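# Line up three dice on the mat by number

## Task

Place all three dice entirely on the mat, each resting flat and still showing the number it shows now, with their centres on one straight line running directly outward from the spot halfway between the two arm bases; the die with the smallest number goes closest to that spot and the largest farthest. The layout must hold by itself with no gripper supporting it, and at the end both grippers must have released and pulled away.

## Robot and tools

Robot: two Kinova Gen3 seven-joint arms, left_arm and right_arm, each ending in a Robotiq 2F-85 parallel gripper with a wrist camera. Despite the names, left_arm sits on the +y side and right_arm on the -y side; the names say nothing about image sides.

Frame: one shared scene frame, metres. Origin on the table top between the arms, +x out over the table, +z up. Bases: left_arm at (-0.041, +0.335, 0), quat_wxyz (+0.998, 0, 0, +0.064); right_arm at (-0.033, -0.300, 0), quat_wxyz (+0.998, 0, 0, +0.062). The spot halfway between them is about (-0.037, +0.018, 0), so the dice line should run outward from there, roughly along +x.

Gripper axes: fingers point along the gripper's own +z; pads close along its own y. end_effector_position is the point between the pads when closed; closed fingertips stick out about 19 mm past it (about 6 mm when fully open). Closing pushes the fingertips about 13 mm farther out, so keep that margin above the table.

The row (used by every moving call): 18 plain numbers, one flat list covering both arms. First 9 are left_arm: x, y, z, qw, qx, qy, qz, gripper position, gripper speed. Next 9 are the same for right_arm. x, y, z is an absolute target position of that gripper's end_effector_position in the scene frame, metres; qw, qx, qy, qz is an absolute target orientation, w first, same frame. Together these are a pose, not an offset. Gripper position ranges -1 to +1: +1 fully open (85 mm), 0 about 41 mm, pads touch near -0.8, -1 closes until blocked. Gripper speed ranges -1 to +1: about 20 mm/s at -1, 85 at 0, 150 at +1. Even if only one arm should move, send all 18; for the idle arm repeat its last reported pose, its quaternion, and its gripper's last two numbers (a 0 counts as a command). Keep resending the same target quaternion to hold an orientation rather than copying the drifted reported one. Targets more than 0.6 m from the arm's last reported position along any gripper axis get the call refused.

Tools:
- execute_actions(actions, pictures): actions is a list with zero or one entry. Empty list: just report state. {"rows": [...], "steps": n}: up to 15 rows, n up to 15 steps of 1/30 s; each row lasts one step, the final row repeats if rows run out (default 15 steps). {"steps": n} with no rows: a wait up to 300 steps, counted from the last result, so thinking time is included. pictures toggles the camera images.
- move(target, speed): target is one 18-number row as above; each gripper travels in a straight line to its absolute pose, both finishing together, 0.5 to 10 s (cut off at 10 s). speed is the top path speed in m/s, 0.002 to 0.5, default 0.25; rotation limited to twice that in rad/s. Finger numbers are applied at the start. It does not avoid obstacles or the other arm; grippers can lag, wander or overshoot speed near a straight arm. Faster contact hits harder; aiming deeper past a contact presses harder.
- wait(seconds): 0 to 10 s, nothing new sent.
- zoom_image(camera, region): camera is cam_head_left, cam_head_right, cam_left_wrist or cam_right_wrist (all 672x504); region [x0, y0, x1, y1] in pixels from the top-left, at most 504x504.
- read_manual(section): licence texts only.
- finished_scene(scene): ends and grades the current scene; irreversible.

Control behaviour: each step, the commanded pose is clipped to within 70 mm and 16 degrees of the measured pose, then solved by damped inverse kinematics (position wins over orientation). After a short action the arm only continues to its last clipped pose, so check the result and send the remainder. Elbows never fully straighten. Printed hand positions can be off, more so at long reach.

Results: the state line `left_arm: …` | `right_arm: …` gives each gripper's position and quaternion. position_measured_pct is roughly 50 - 50 x finger position: 0 fully open; stopping below 90 short of the command means something is held or blocking; about 90+ means pads met on nothing or on something tiny. "pose unreachable" means the clearance check altered or blocked that arm's command; HELD marks steps not sent. A "Hand target" line shows what each arm is driving toward. move adds a "move:" line: done, off_target, moving, held or fault, plus limits (paced = pose clipped; held = some steps blocked, after which the arm may jump faster than speed), and each gripper's distance to its pose. If only one arm is named, the other finished fine.

Gripping: hold position -1 to grip firmly; for a gentle grip open, then close to just under the object width. To release, command wider than the object. Fingers re-close by themselves up to the commanded value if the object slips or is lost.

Avoid: knocking anything off the table; dropping or slamming dice; arm-to-arm contact; pushing hard. Joint torque reaching its load limit (48.6 N m for waist, shoulder, upper arm roll and elbow; 30.6 N m for forearm roll, wrist pitch and wrist roll) freezes that arm for 10 s. Holding loads heats motors: MOTOR HOT from 60 °C, and at 75 °C an OVER-TEMPERATURE FAULT makes the arm sag. Occasional external tugs or pushes may disturb held or loose objects. Finish with dice released, sitting flat on their original faces, and grippers moved away.

Each tool is called in YAML: its name, and indented under it one key for each argument.

## Session

execute_actions:
  actions: []

Scene clock: 0.00 s of 4800.00 s.
left_arm: end_effector_position=(+0.0644, +0.1813, +0.1513) position_measured_pct=0.0 end_effector_quat_wxyz=(-0.013, +0.952, -0.307, -0.006) | right_arm: end_effector_position=(+0.1544, -0.6394, +0.1631) position_measured_pct=0.0 end_effector_quat_wxyz=(+0.066, +0.950, +0.296, -0.069)
Joint positions: left_arm=[ 0.553 -0.031  0.427  2.482 -0.004  0.712 -1.34 ] | right_arm=[ 0.655  0.336  0.42   2.024  0.059  0.732 -0.085]
Joint velocities: left_arm=[ 0.001  0.     0.001 -0.001 -0.    -0.001  0.   ] | right_arm=[ 0.002 -0.002  0.     0.     0.     0.    -0.001]
Hand target (left_arm): +0.064, +0.181, +0.151; -0.013, +0.952, -0.307, -0.006
Hand target (right_arm): +0.154, -0.639, +0.163; +0.066, +0.950, +0.296, -0.069

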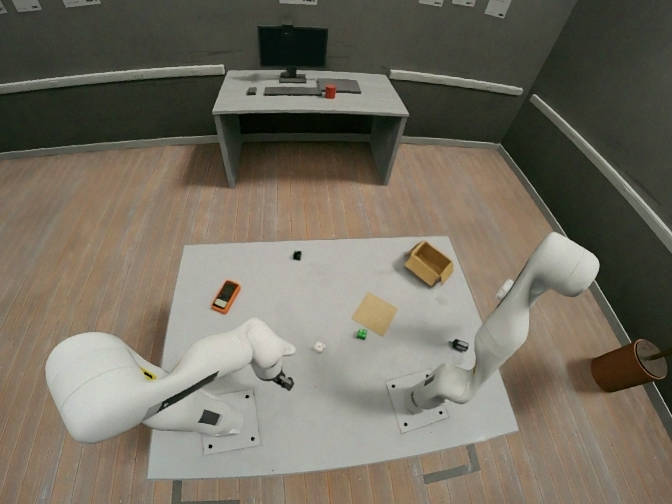

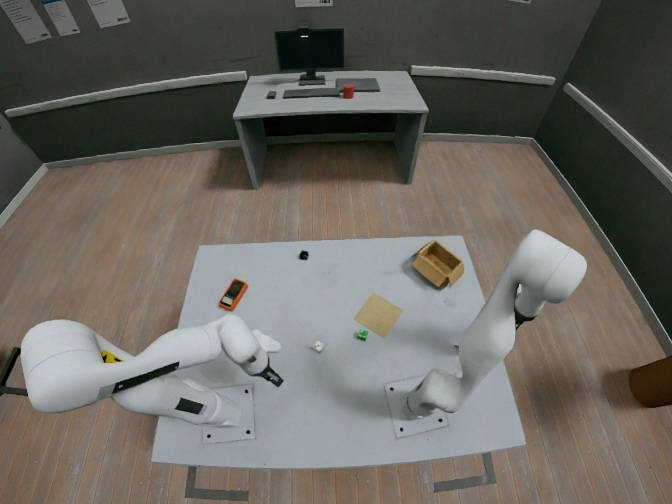

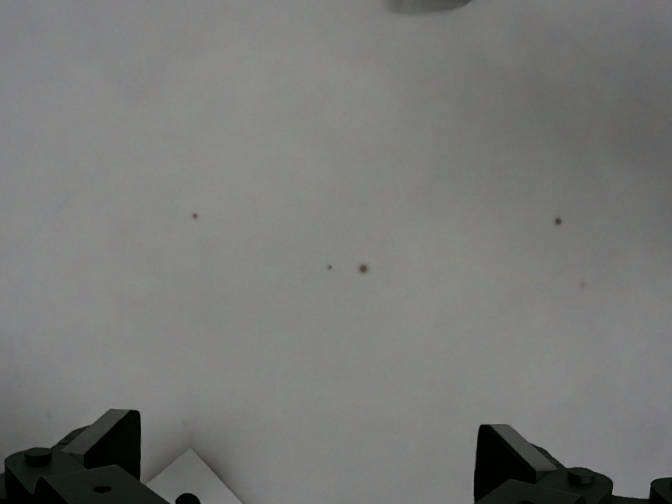

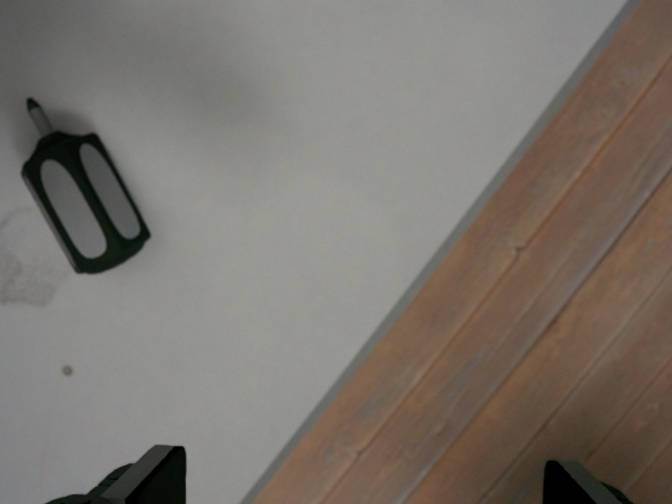

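zoom_image:
  camera: "cam_head_left"
  region: [260, 230, 460, 380]

Region (260, 230, 460, 380) of cam_head_left's 672x504 image, scaled by 2.520, with more detail than that image has; it fills the top 378 rows of this view, and the rest is white.

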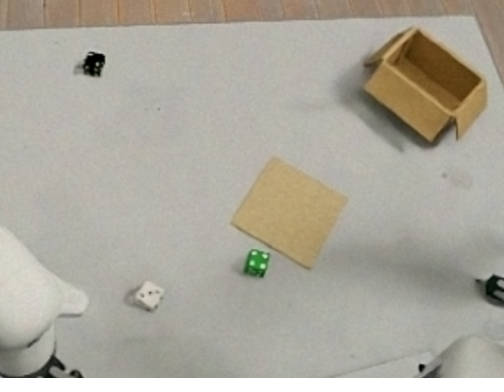

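move:
  target: [0.2,0.0,0.35,0,1,0,0,1,0,0.1544,-0.6394,0.1631,0.066,0.95,0.296,-0.069,1,0]

Scene clock: 9.50 s of 4800.00 s.
left_arm: end_effector_position=(+0.2007, +0.0004, +0.3504) position_measured_pct=0.0 end_effector_quat_wxyz=(+0.000, +1.000, -0.001, +0.000) | right_arm: end_effector_position=(+0.1544, -0.6394, +0.1631) position_measured_pct=0.0 end_effector_quat_wxyz=(+0.066, +0.950, +0.296, -0.069)
Joint positions: left_arm=[ 0.661  0.253  0.47   1.447 -0.114  1.468 -0.57 ] | right_arm=[ 0.653  0.336  0.42   2.025  0.06   0.731 -0.087]
Joint velocities: left_arm=[ 0.004  0.012  0.005 -0.004 -0.002  0.001  0.003] | right_arm=[ 0.003  0.     0.     0.001 -0.    -0.     0.001]
Hand target (left_arm): +0.201, +0.000, +0.350; -0.000, +1.000, -0.001, -0.000
Hand target (right_arm): +0.154, -0.639, +0.163; +0.066, +0.950, +0.296, -0.069
Off the commanded pose (left_arm): 0.001 m, 0 deg.
Off the commanded pose (right_arm): 0.000 m, 0 deg.
After step 90, 4.77 s passed at rest.
move: done

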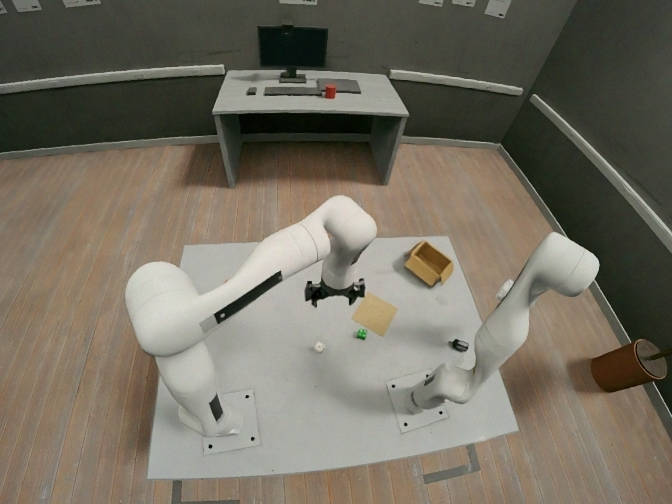

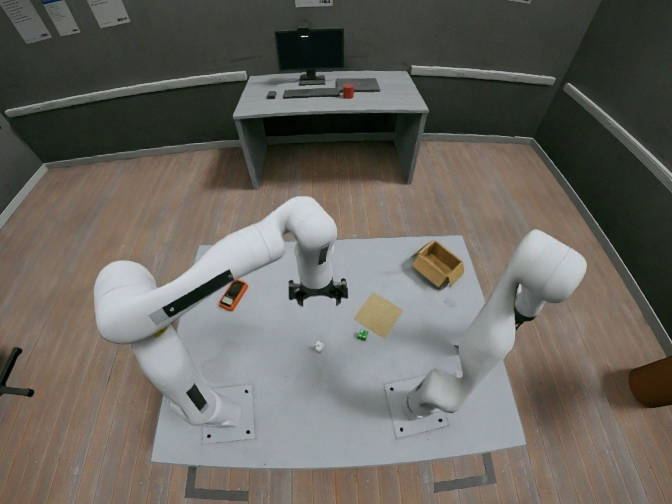

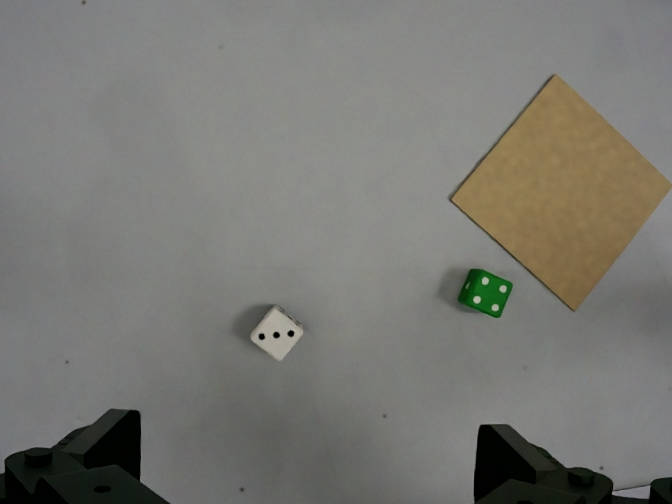

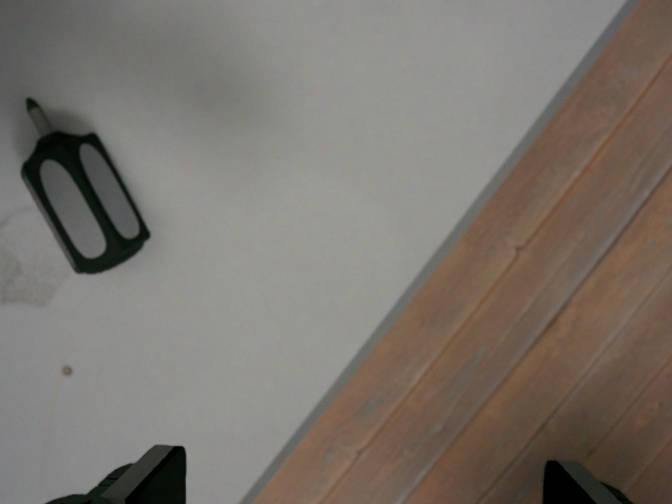

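move:
  target: [0.5,0.06,0.3,0,1,0,0,1,0,0.1544,-0.6394,0.1631,0.066,0.95,0.296,-0.069,1,0]

Scene clock: 17.20 s of 4800.00 s.
left_arm: end_effector_position=(+0.4997, +0.0601, +0.3011) position_measured_pct=0.0 end_effector_quat_wxyz=(+0.001, +1.000, -0.000, +0.000) | right_arm: end_effector_position=(+0.1544, -0.6394, +0.1631) position_measured_pct=0.0 end_effector_quat_wxyz=(+0.066, +0.950, +0.296, -0.069)
Joint positions: left_arm=[ 0.433  0.785  0.362  0.732 -0.252  1.654 -1.026] | right_arm=[ 0.653  0.336  0.42   2.025  0.06   0.731 -0.087]
Joint velocities: left_arm=[ 0.005  0.015  0.002 -0.007 -0.     0.002 -0.   ] | right_arm=[-0.001  0.     0.001  0.    -0.001  0.     0.   ]
Hand target (left_arm): +0.500, +0.060, +0.300; +0.001, +1.000, -0.001, -0.000
Hand target (right_arm): +0.154, -0.639, +0.163; +0.066, +0.950, +0.296, -0.069
Off the commanded pose (left_arm): 0.001 m, 0 deg.
Off the commanded pose (right_arm): 0.000 m, 0 deg.
After step 90, 2.97 s passed at rest.
move: done

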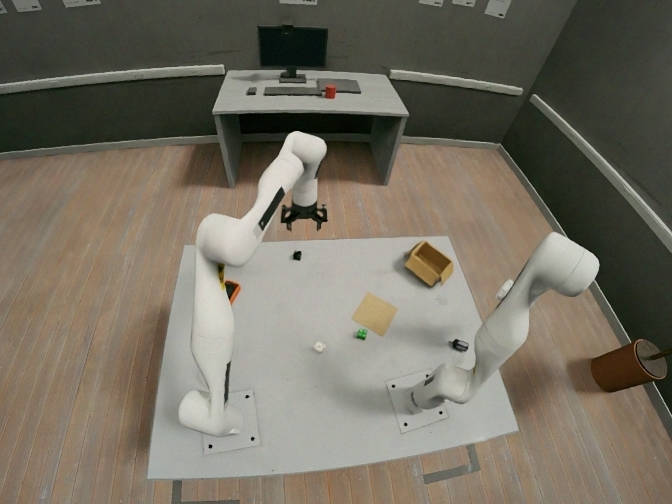

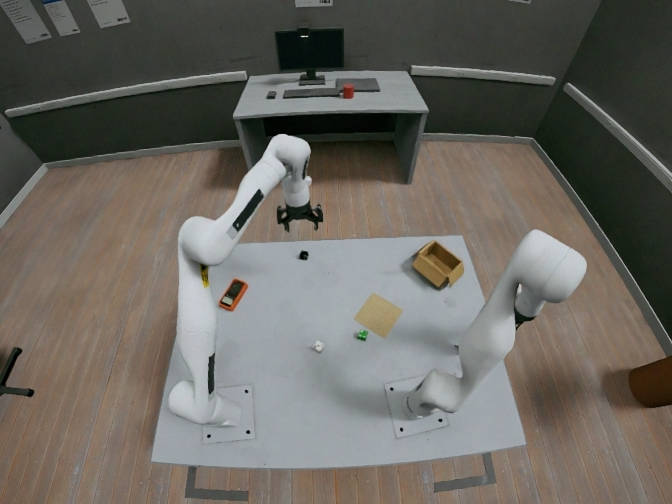

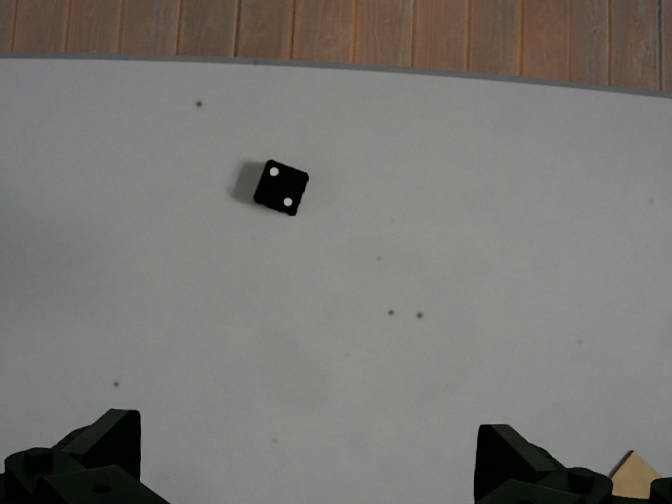

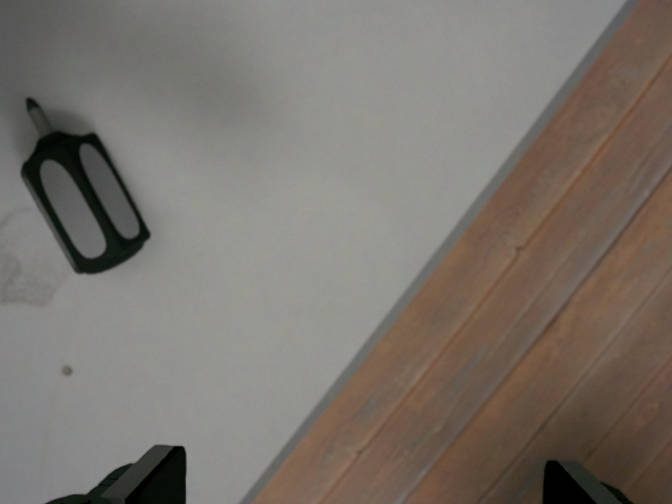

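move:
  target: [0.599,0.096,0.12,0,0.982,-0.187,0,1,0,0.1544,-0.6394,0.1631,0.066,0.95,0.296,-0.069,1,0]

Scene clock: 24.73 s of 4800.00 s.
left_arm: end_effector_position=(+0.5991, +0.0961, +0.1208) position_measured_pct=0.0 end_effector_quat_wxyz=(+0.000, +0.982, -0.187, +0.001) | right_arm: end_effector_position=(+0.1544, -0.6394, +0.1631) position_measured_pct=0.0 end_effector_quat_wxyz=(+0.066, +0.950, +0.296, -0.069)
Joint positions: left_arm=[ 0.343  1.106  0.388  0.651 -0.349  1.424 -1.497] | right_arm=[ 0.653  0.336  0.42   2.025  0.06   0.731 -0.087]
Joint velocities: left_arm=[ 0.001  0.012 -0.002 -0.006  0.001  0.001 -0.001] | right_arm=[ 0.001 -0.002 -0.001 -0.001  0.     0.    -0.002]
Hand target (left_arm): +0.599, +0.096, +0.120; +0.000, +0.982, -0.187, +0.000
Hand target (right_arm): +0.154, -0.639, +0.163; +0.066, +0.950, +0.296, -0.069
Off the commanded pose (left_arm): 0.001 m, 0 deg.
Off the commanded pose (right_arm): 0.000 m, 0 deg.
After step 90, 3.30 s passed at rest.
move: done

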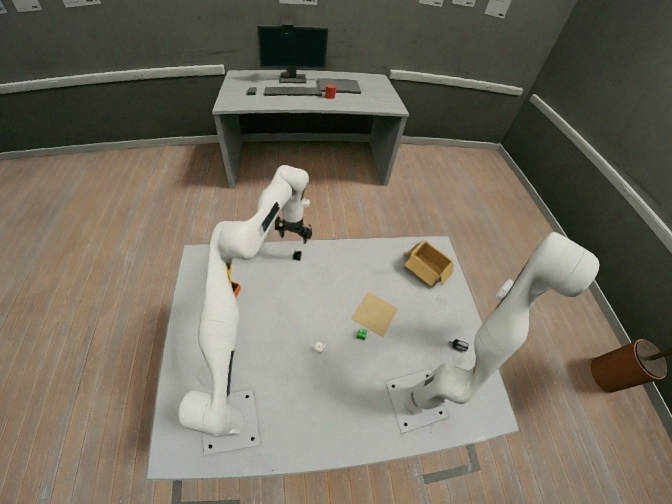

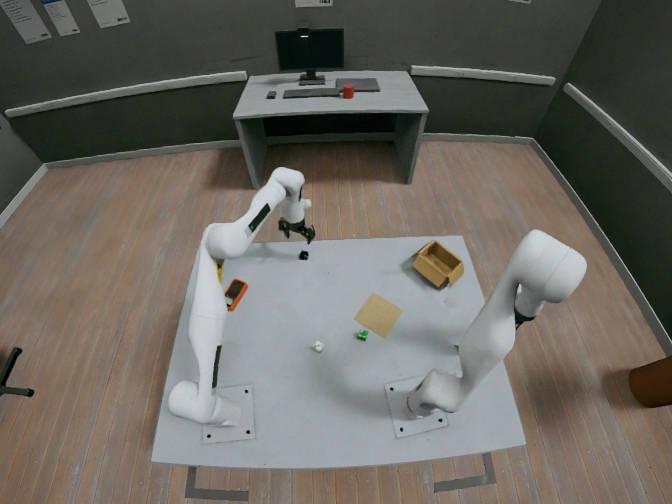

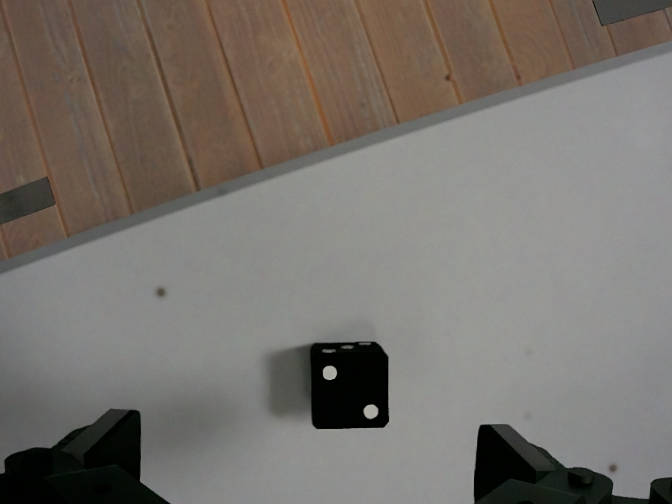

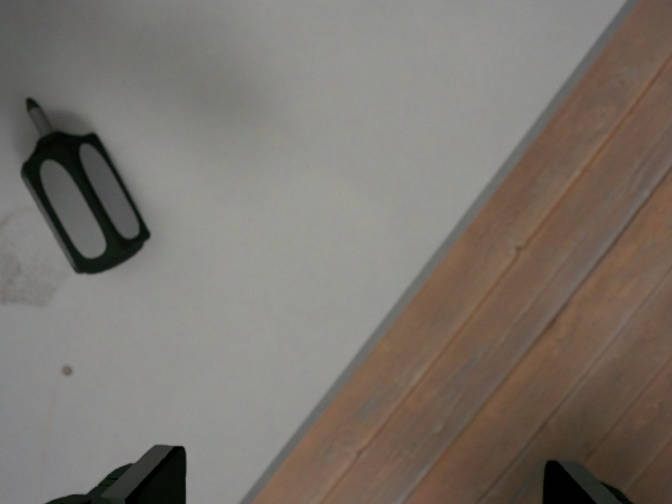

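move:
  target: [0.601,0.082,0.06,0,0.982,-0.187,0,1,0,0.1544,-0.6394,0.1631,0.066,0.95,0.296,-0.069,1,0]
  speed: 0.1

Scene clock: 30.03 s of 4800.00 s.
left_arm: end_effector_position=(+0.6011, +0.0821, +0.0601) position_measured_pct=0.0 end_effector_quat_wxyz=(-0.000, +0.982, -0.187, +0.000) | right_arm: end_effector_position=(+0.1544, -0.6394, +0.1631) position_measured_pct=0.0 end_effector_quat_wxyz=(+0.066, +0.950, +0.296, -0.069)
Joint positions: left_arm=[ 0.362  1.183  0.376  0.677 -0.359  1.323 -1.472] | right_arm=[ 0.653  0.336  0.42   2.025  0.06   0.731 -0.087]
Joint velocities: left_arm=[ 0.     0.002  0.    -0.001  0.    -0.001 -0.001] | right_arm=[ 0.    -0.    -0.    -0.001  0.     0.    -0.001]
Hand target (left_arm): +0.601, +0.082, +0.060; -0.000, +0.982, -0.187, -0.000
Hand target (right_arm): +0.154, -0.639, +0.163; +0.066, +0.950, +0.296, -0.069
Off the commanded pose (left_arm): 0.000 m, 0 deg.
Off the commanded pose (right_arm): 0.000 m, 0 deg.
After step 90, 1.40 s passed at rest.
move: done

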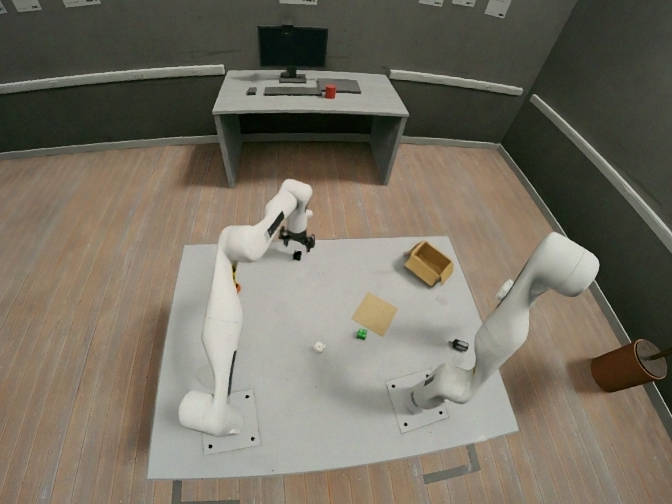

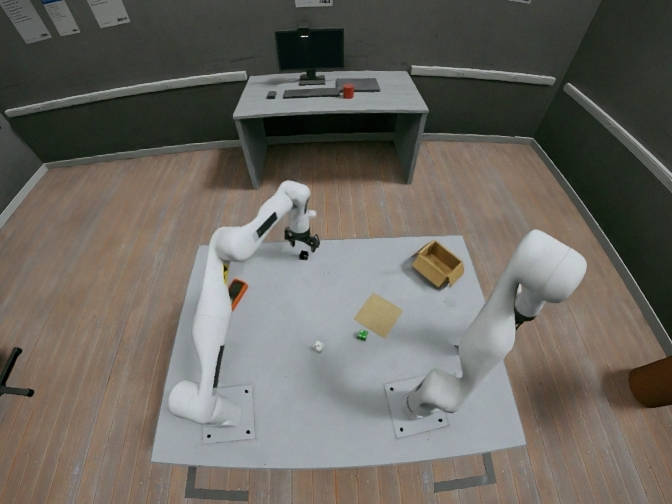

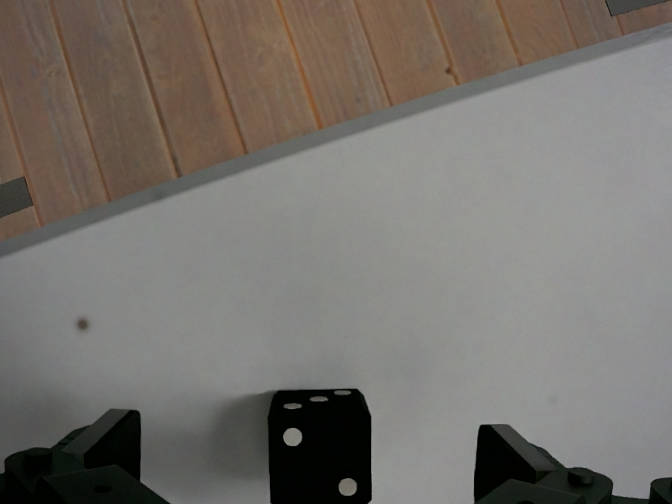

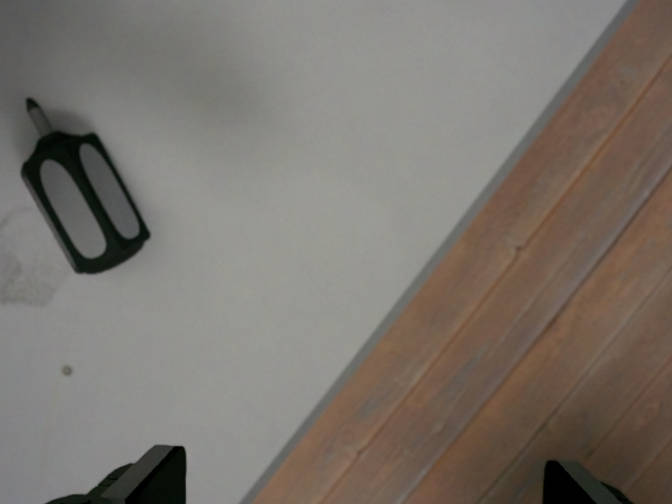

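move:
  target: [0.604,0.081,0.028,0,0.982,-0.187,0,1,0,0.1544,-0.6394,0.1631,0.066,0.95,0.296,-0.069,1,0]
  speed: 0.05

move:
  target: [0.604,0.081,0.028,0,0.982,-0.187,0,-1,0,0.1544,-0.6394,0.1631,0.066,0.95,0.296,-0.069,1,0]

Scene clock: 34.97 s of 4800.00 s.
left_arm: end_effector_position=(+0.6040, +0.0810, +0.0281) position_measured_pct=0.0 end_effector_quat_wxyz=(-0.000, +0.982, -0.187, +0.000) | right_arm: end_effector_position=(+0.1544, -0.6394, +0.1631) position_measured_pct=0.0 end_effector_quat_wxyz=(+0.066, +0.950, +0.296, -0.069)
Joint positions: left_arm=[ 0.364  1.228  0.37   0.678 -0.364  1.277 -1.471] | right_arm=[ 0.653  0.336  0.42   2.025  0.06   0.731 -0.087]
Joint velocities: left_arm=[ 0.     0.001  0.001 -0.     0.002 -0.    -0.   ] | right_arm=[-0.001 -0.001  0.    -0.     0.001 -0.    -0.002]
Hand target (left_arm): +0.604, +0.081, +0.028; -0.000, +0.982, -0.187, +0.000
Hand target (right_arm): +0.154, -0.639, +0.163; +0.066, +0.950, +0.296, -0.069
Off the commanded pose (left_arm): 0.000 m, 0 deg.
Off the commanded pose (right_arm): 0.000 m, 0 deg.
After step 90, 1.07 s passed at rest.
move: done

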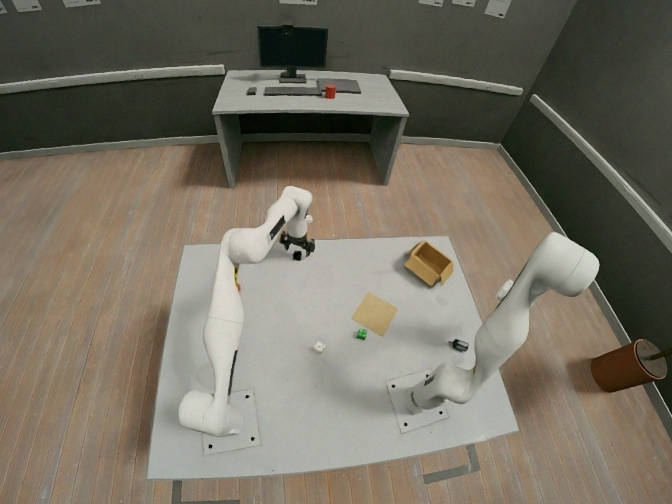

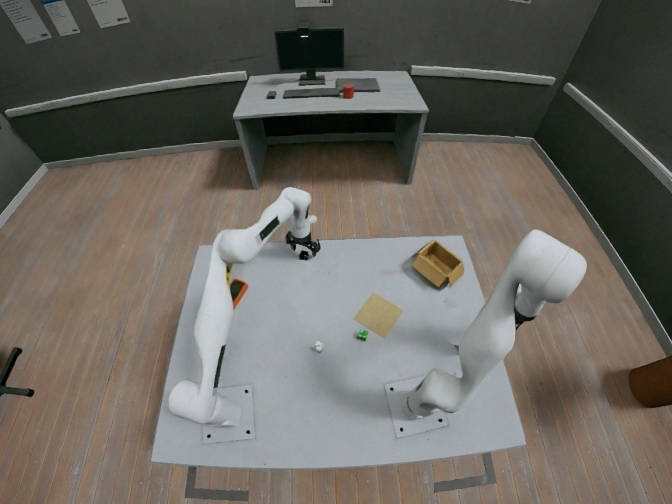

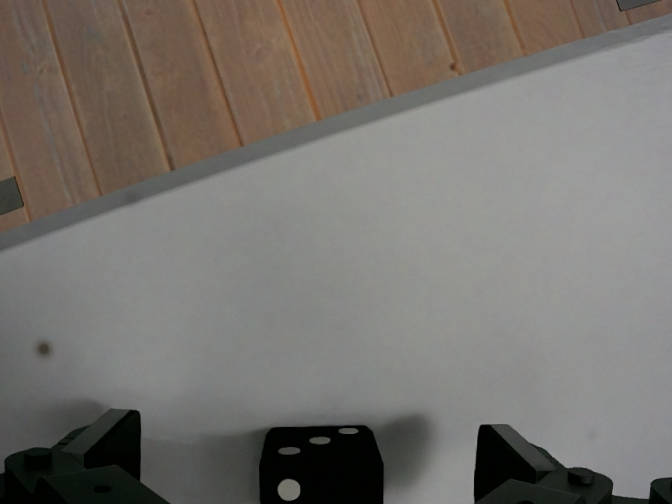

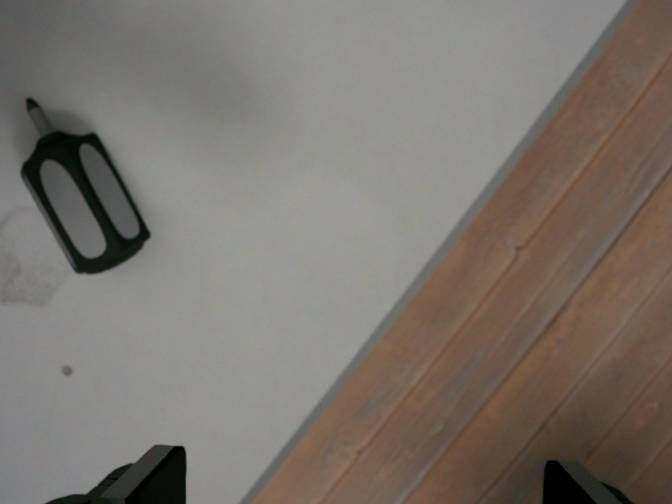

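Scene clock: 36.00 s of 4800.00 s.
left_arm: end_effector_position=(+0.6042, +0.0809, +0.0287) position_measured_pct=65.1 end_effector_quat_wxyz=(+0.000, +0.982, -0.187, +0.000) | right_arm: end_effector_position=(+0.1544, -0.6394, +0.1631) position_measured_pct=0.0 end_effector_quat_wxyz=(+0.066, +0.950, +0.296, -0.069)
Joint positions: left_arm=[ 0.364  1.228  0.371  0.678 -0.364  1.277 -1.471] | right_arm=[ 0.653  0.336  0.42   2.025  0.06   0.731 -0.087]
Joint velocities: left_arm=[-0.001  0.    -0.001  0.     0.001 -0.001 -0.   ] | right_arm=[ 0.     0.001  0.001 -0.001  0.001  0.    -0.001]
Hand target (left_arm): +0.604, +0.081, +0.028; +0.000, +0.982, -0.187, -0.000
Hand target (right_arm): +0.154, -0.639, +0.163; +0.066, +0.950, +0.296, -0.069
Off the commanded pose (left_arm): 0.001 m, 0 deg.
Off the commanded pose (right_arm): 0.000 m, 0 deg.
move: done

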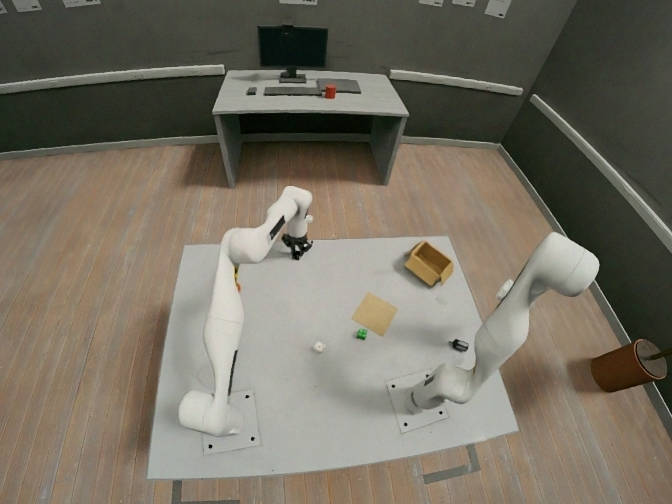

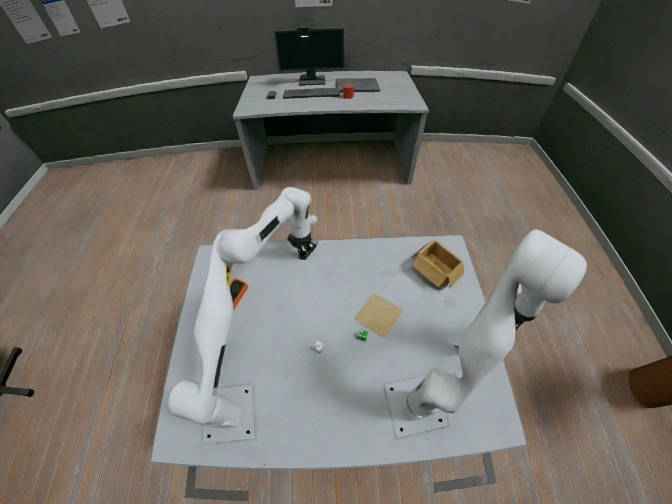

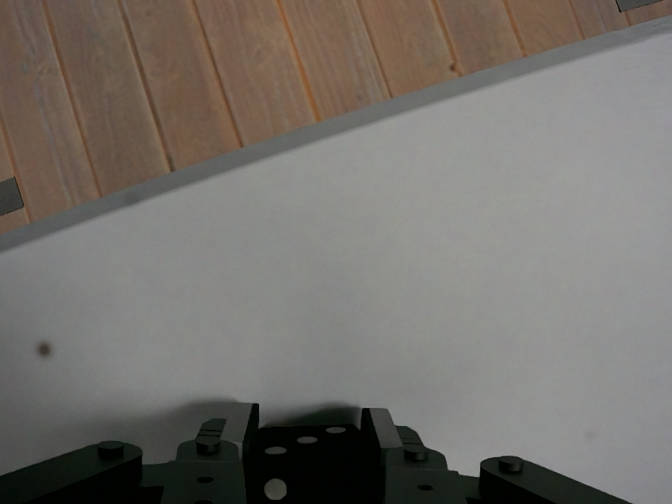

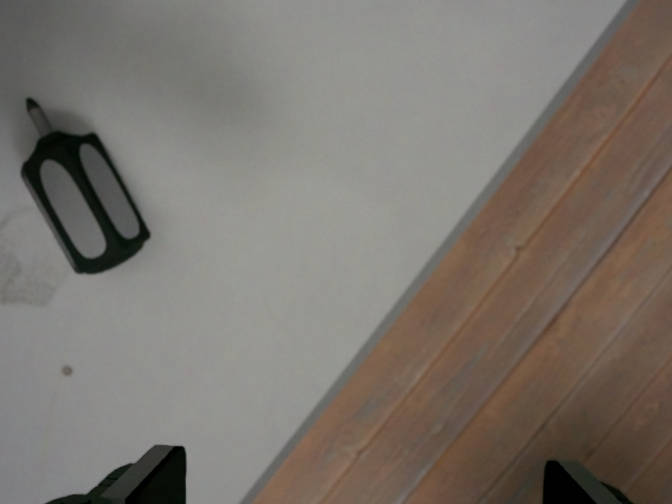

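move:
  target: [0.604,0.081,0.15,0,0.982,-0.187,0,-1,0,0.1544,-0.6394,0.1631,0.066,0.95,0.296,-0.069,1,0]
  speed: 0.15

move:
  target: [0.255,-0.16,0.25,0,0.968,-0.25,0,-1,0,0.1544,-0.6394,0.1631,0.066,0.95,0.296,-0.069,1,0]

Scene clock: 40.33 s of 4800.00 s.
left_arm: end_effector_position=(+0.6041, +0.0810, +0.1503) position_measured_pct=65.1 end_effector_quat_wxyz=(+0.000, +0.982, -0.187, +0.000) | right_arm: end_effector_position=(+0.1544, -0.6394, +0.1631) position_measured_pct=0.0 end_effector_quat_wxyz=(+0.066, +0.950, +0.296, -0.069)
Joint positions: left_arm=[ 0.388  1.136  0.39   0.481 -0.352  1.555 -1.511] | right_arm=[ 0.653  0.336  0.42   2.025  0.06   0.731 -0.087]
Joint velocities: left_arm=[ 0.001  0.004 -0.001 -0.003 -0.     0.001 -0.   ] | right_arm=[ 0.     0.002 -0.     0.001  0.001  0.    -0.   ]
Hand target (left_arm): +0.604, +0.081, +0.150; +0.000, +0.982, -0.187, +0.000
Hand target (right_arm): +0.154, -0.639, +0.163; +0.066, +0.950, +0.296, -0.069
Off the commanded pose (left_arm): 0.000 m, 0 deg.
Off the commanded pose (right_arm): 0.000 m, 0 deg.
After step 90, 0.17 s passed at rest.
move: done

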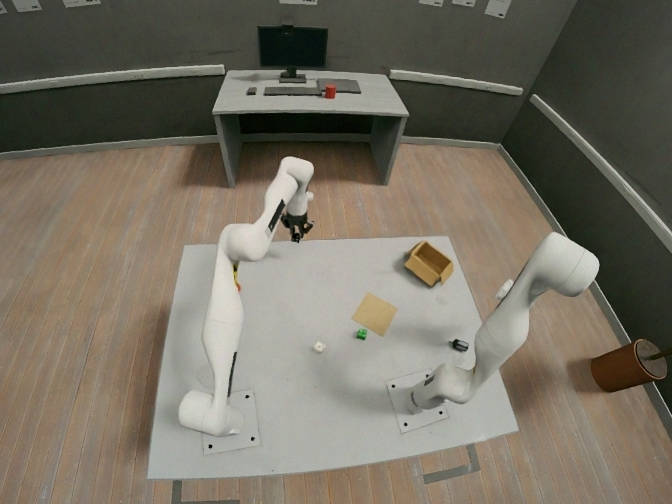

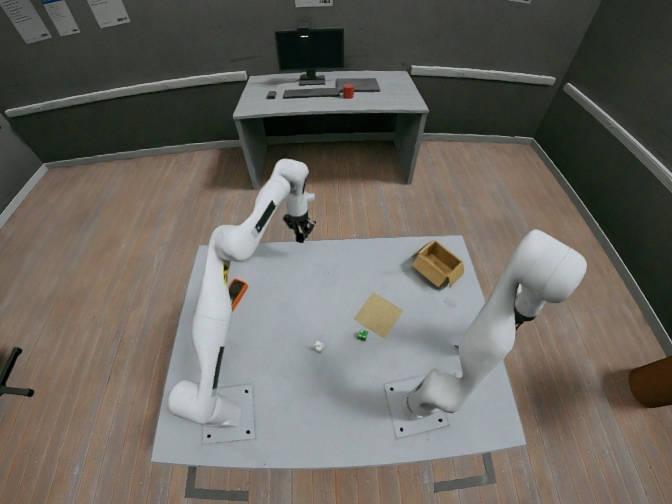

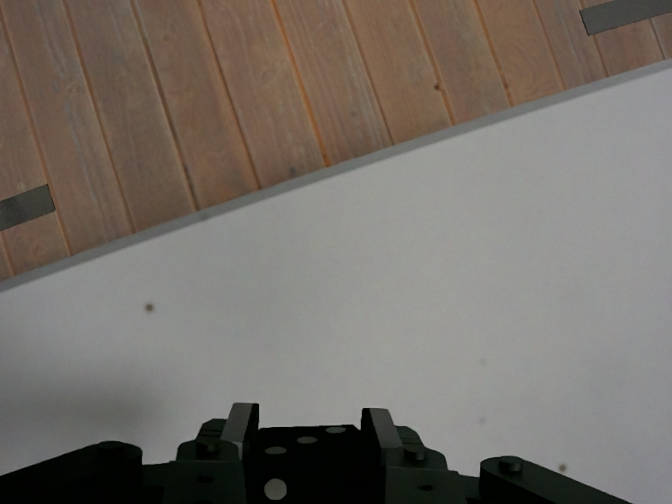

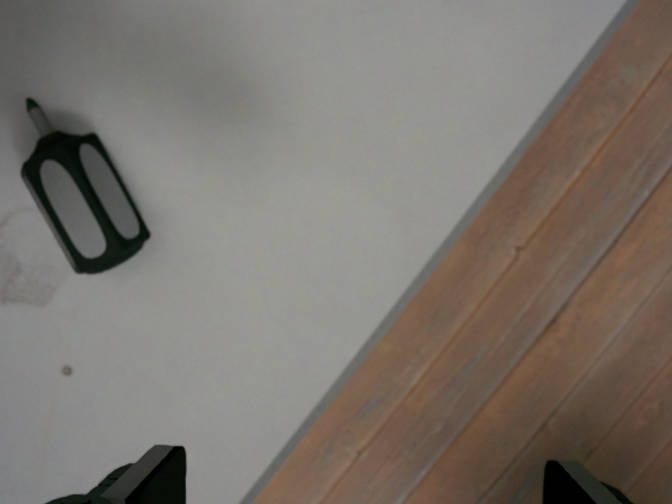

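Scene clock: 42.53 s of 4800.00 s.
left_arm: end_effector_position=(+0.2595, -0.1594, +0.2505) position_measured_pct=65.1 end_effector_quat_wxyz=(-0.001, +0.969, -0.247, +0.003) | right_arm: end_effector_position=(+0.1544, -0.6394, +0.1631) position_measured_pct=0.0 end_effector_quat_wxyz=(+0.066, +0.950, +0.296, -0.069)
Joint positions: left_arm=[ 0.9    0.719  0.462  1.051 -0.306  1.43  -0.896] | right_arm=[ 0.653  0.336  0.42   2.025  0.06   0.731 -0.087]
Joint velocities: left_arm=[0.018 0.002 0.032 0.028 0.044 0.062 0.002] | right_arm=[ 0.     0.    -0.    -0.    -0.001  0.    -0.002]
Hand target (left_arm): +0.256, -0.160, +0.250; -0.002, +0.968, -0.250, -0.000
Hand target (right_arm): +0.154, -0.639, +0.163; +0.066, +0.950, +0.296, -0.069
Off the commanded pose (left_arm): 0.005 m, 0 deg.
Off the commanded pose (right_arm): 0.000 m, 0 deg.
move: off_target (left_arm)

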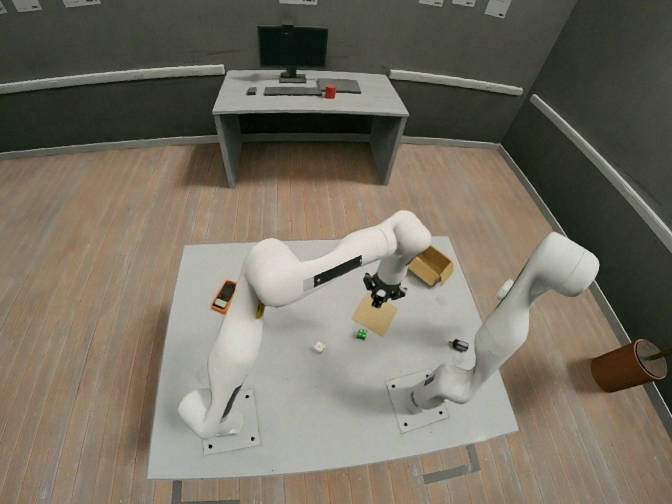

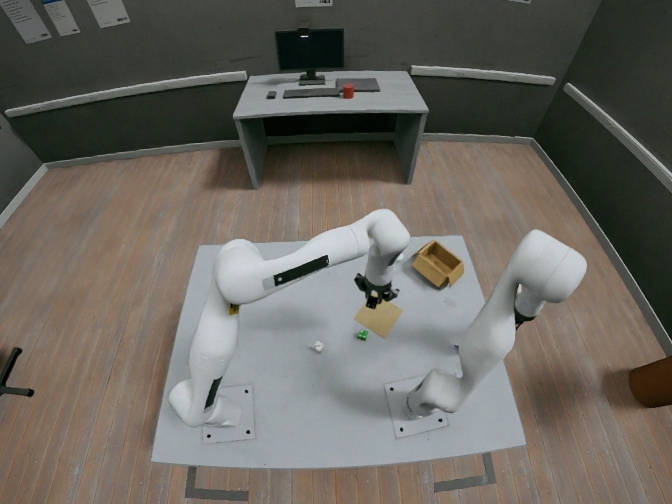

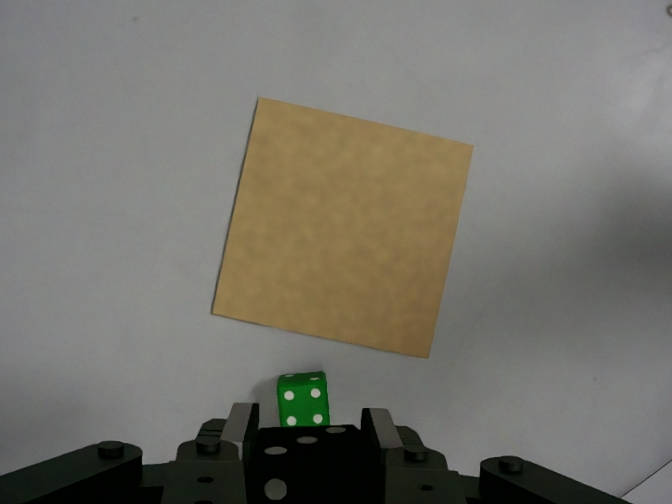

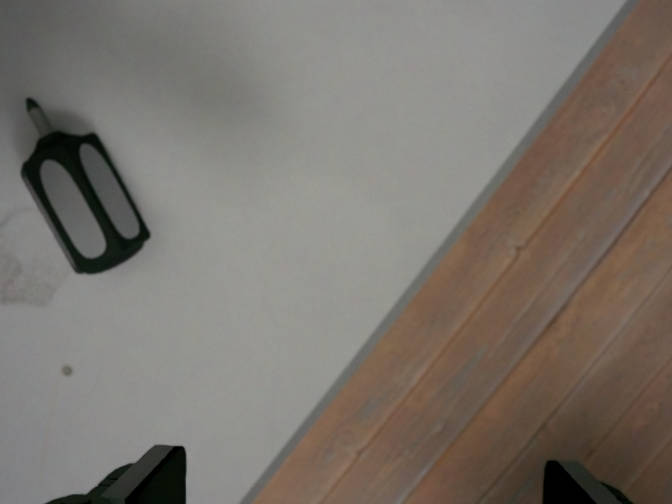

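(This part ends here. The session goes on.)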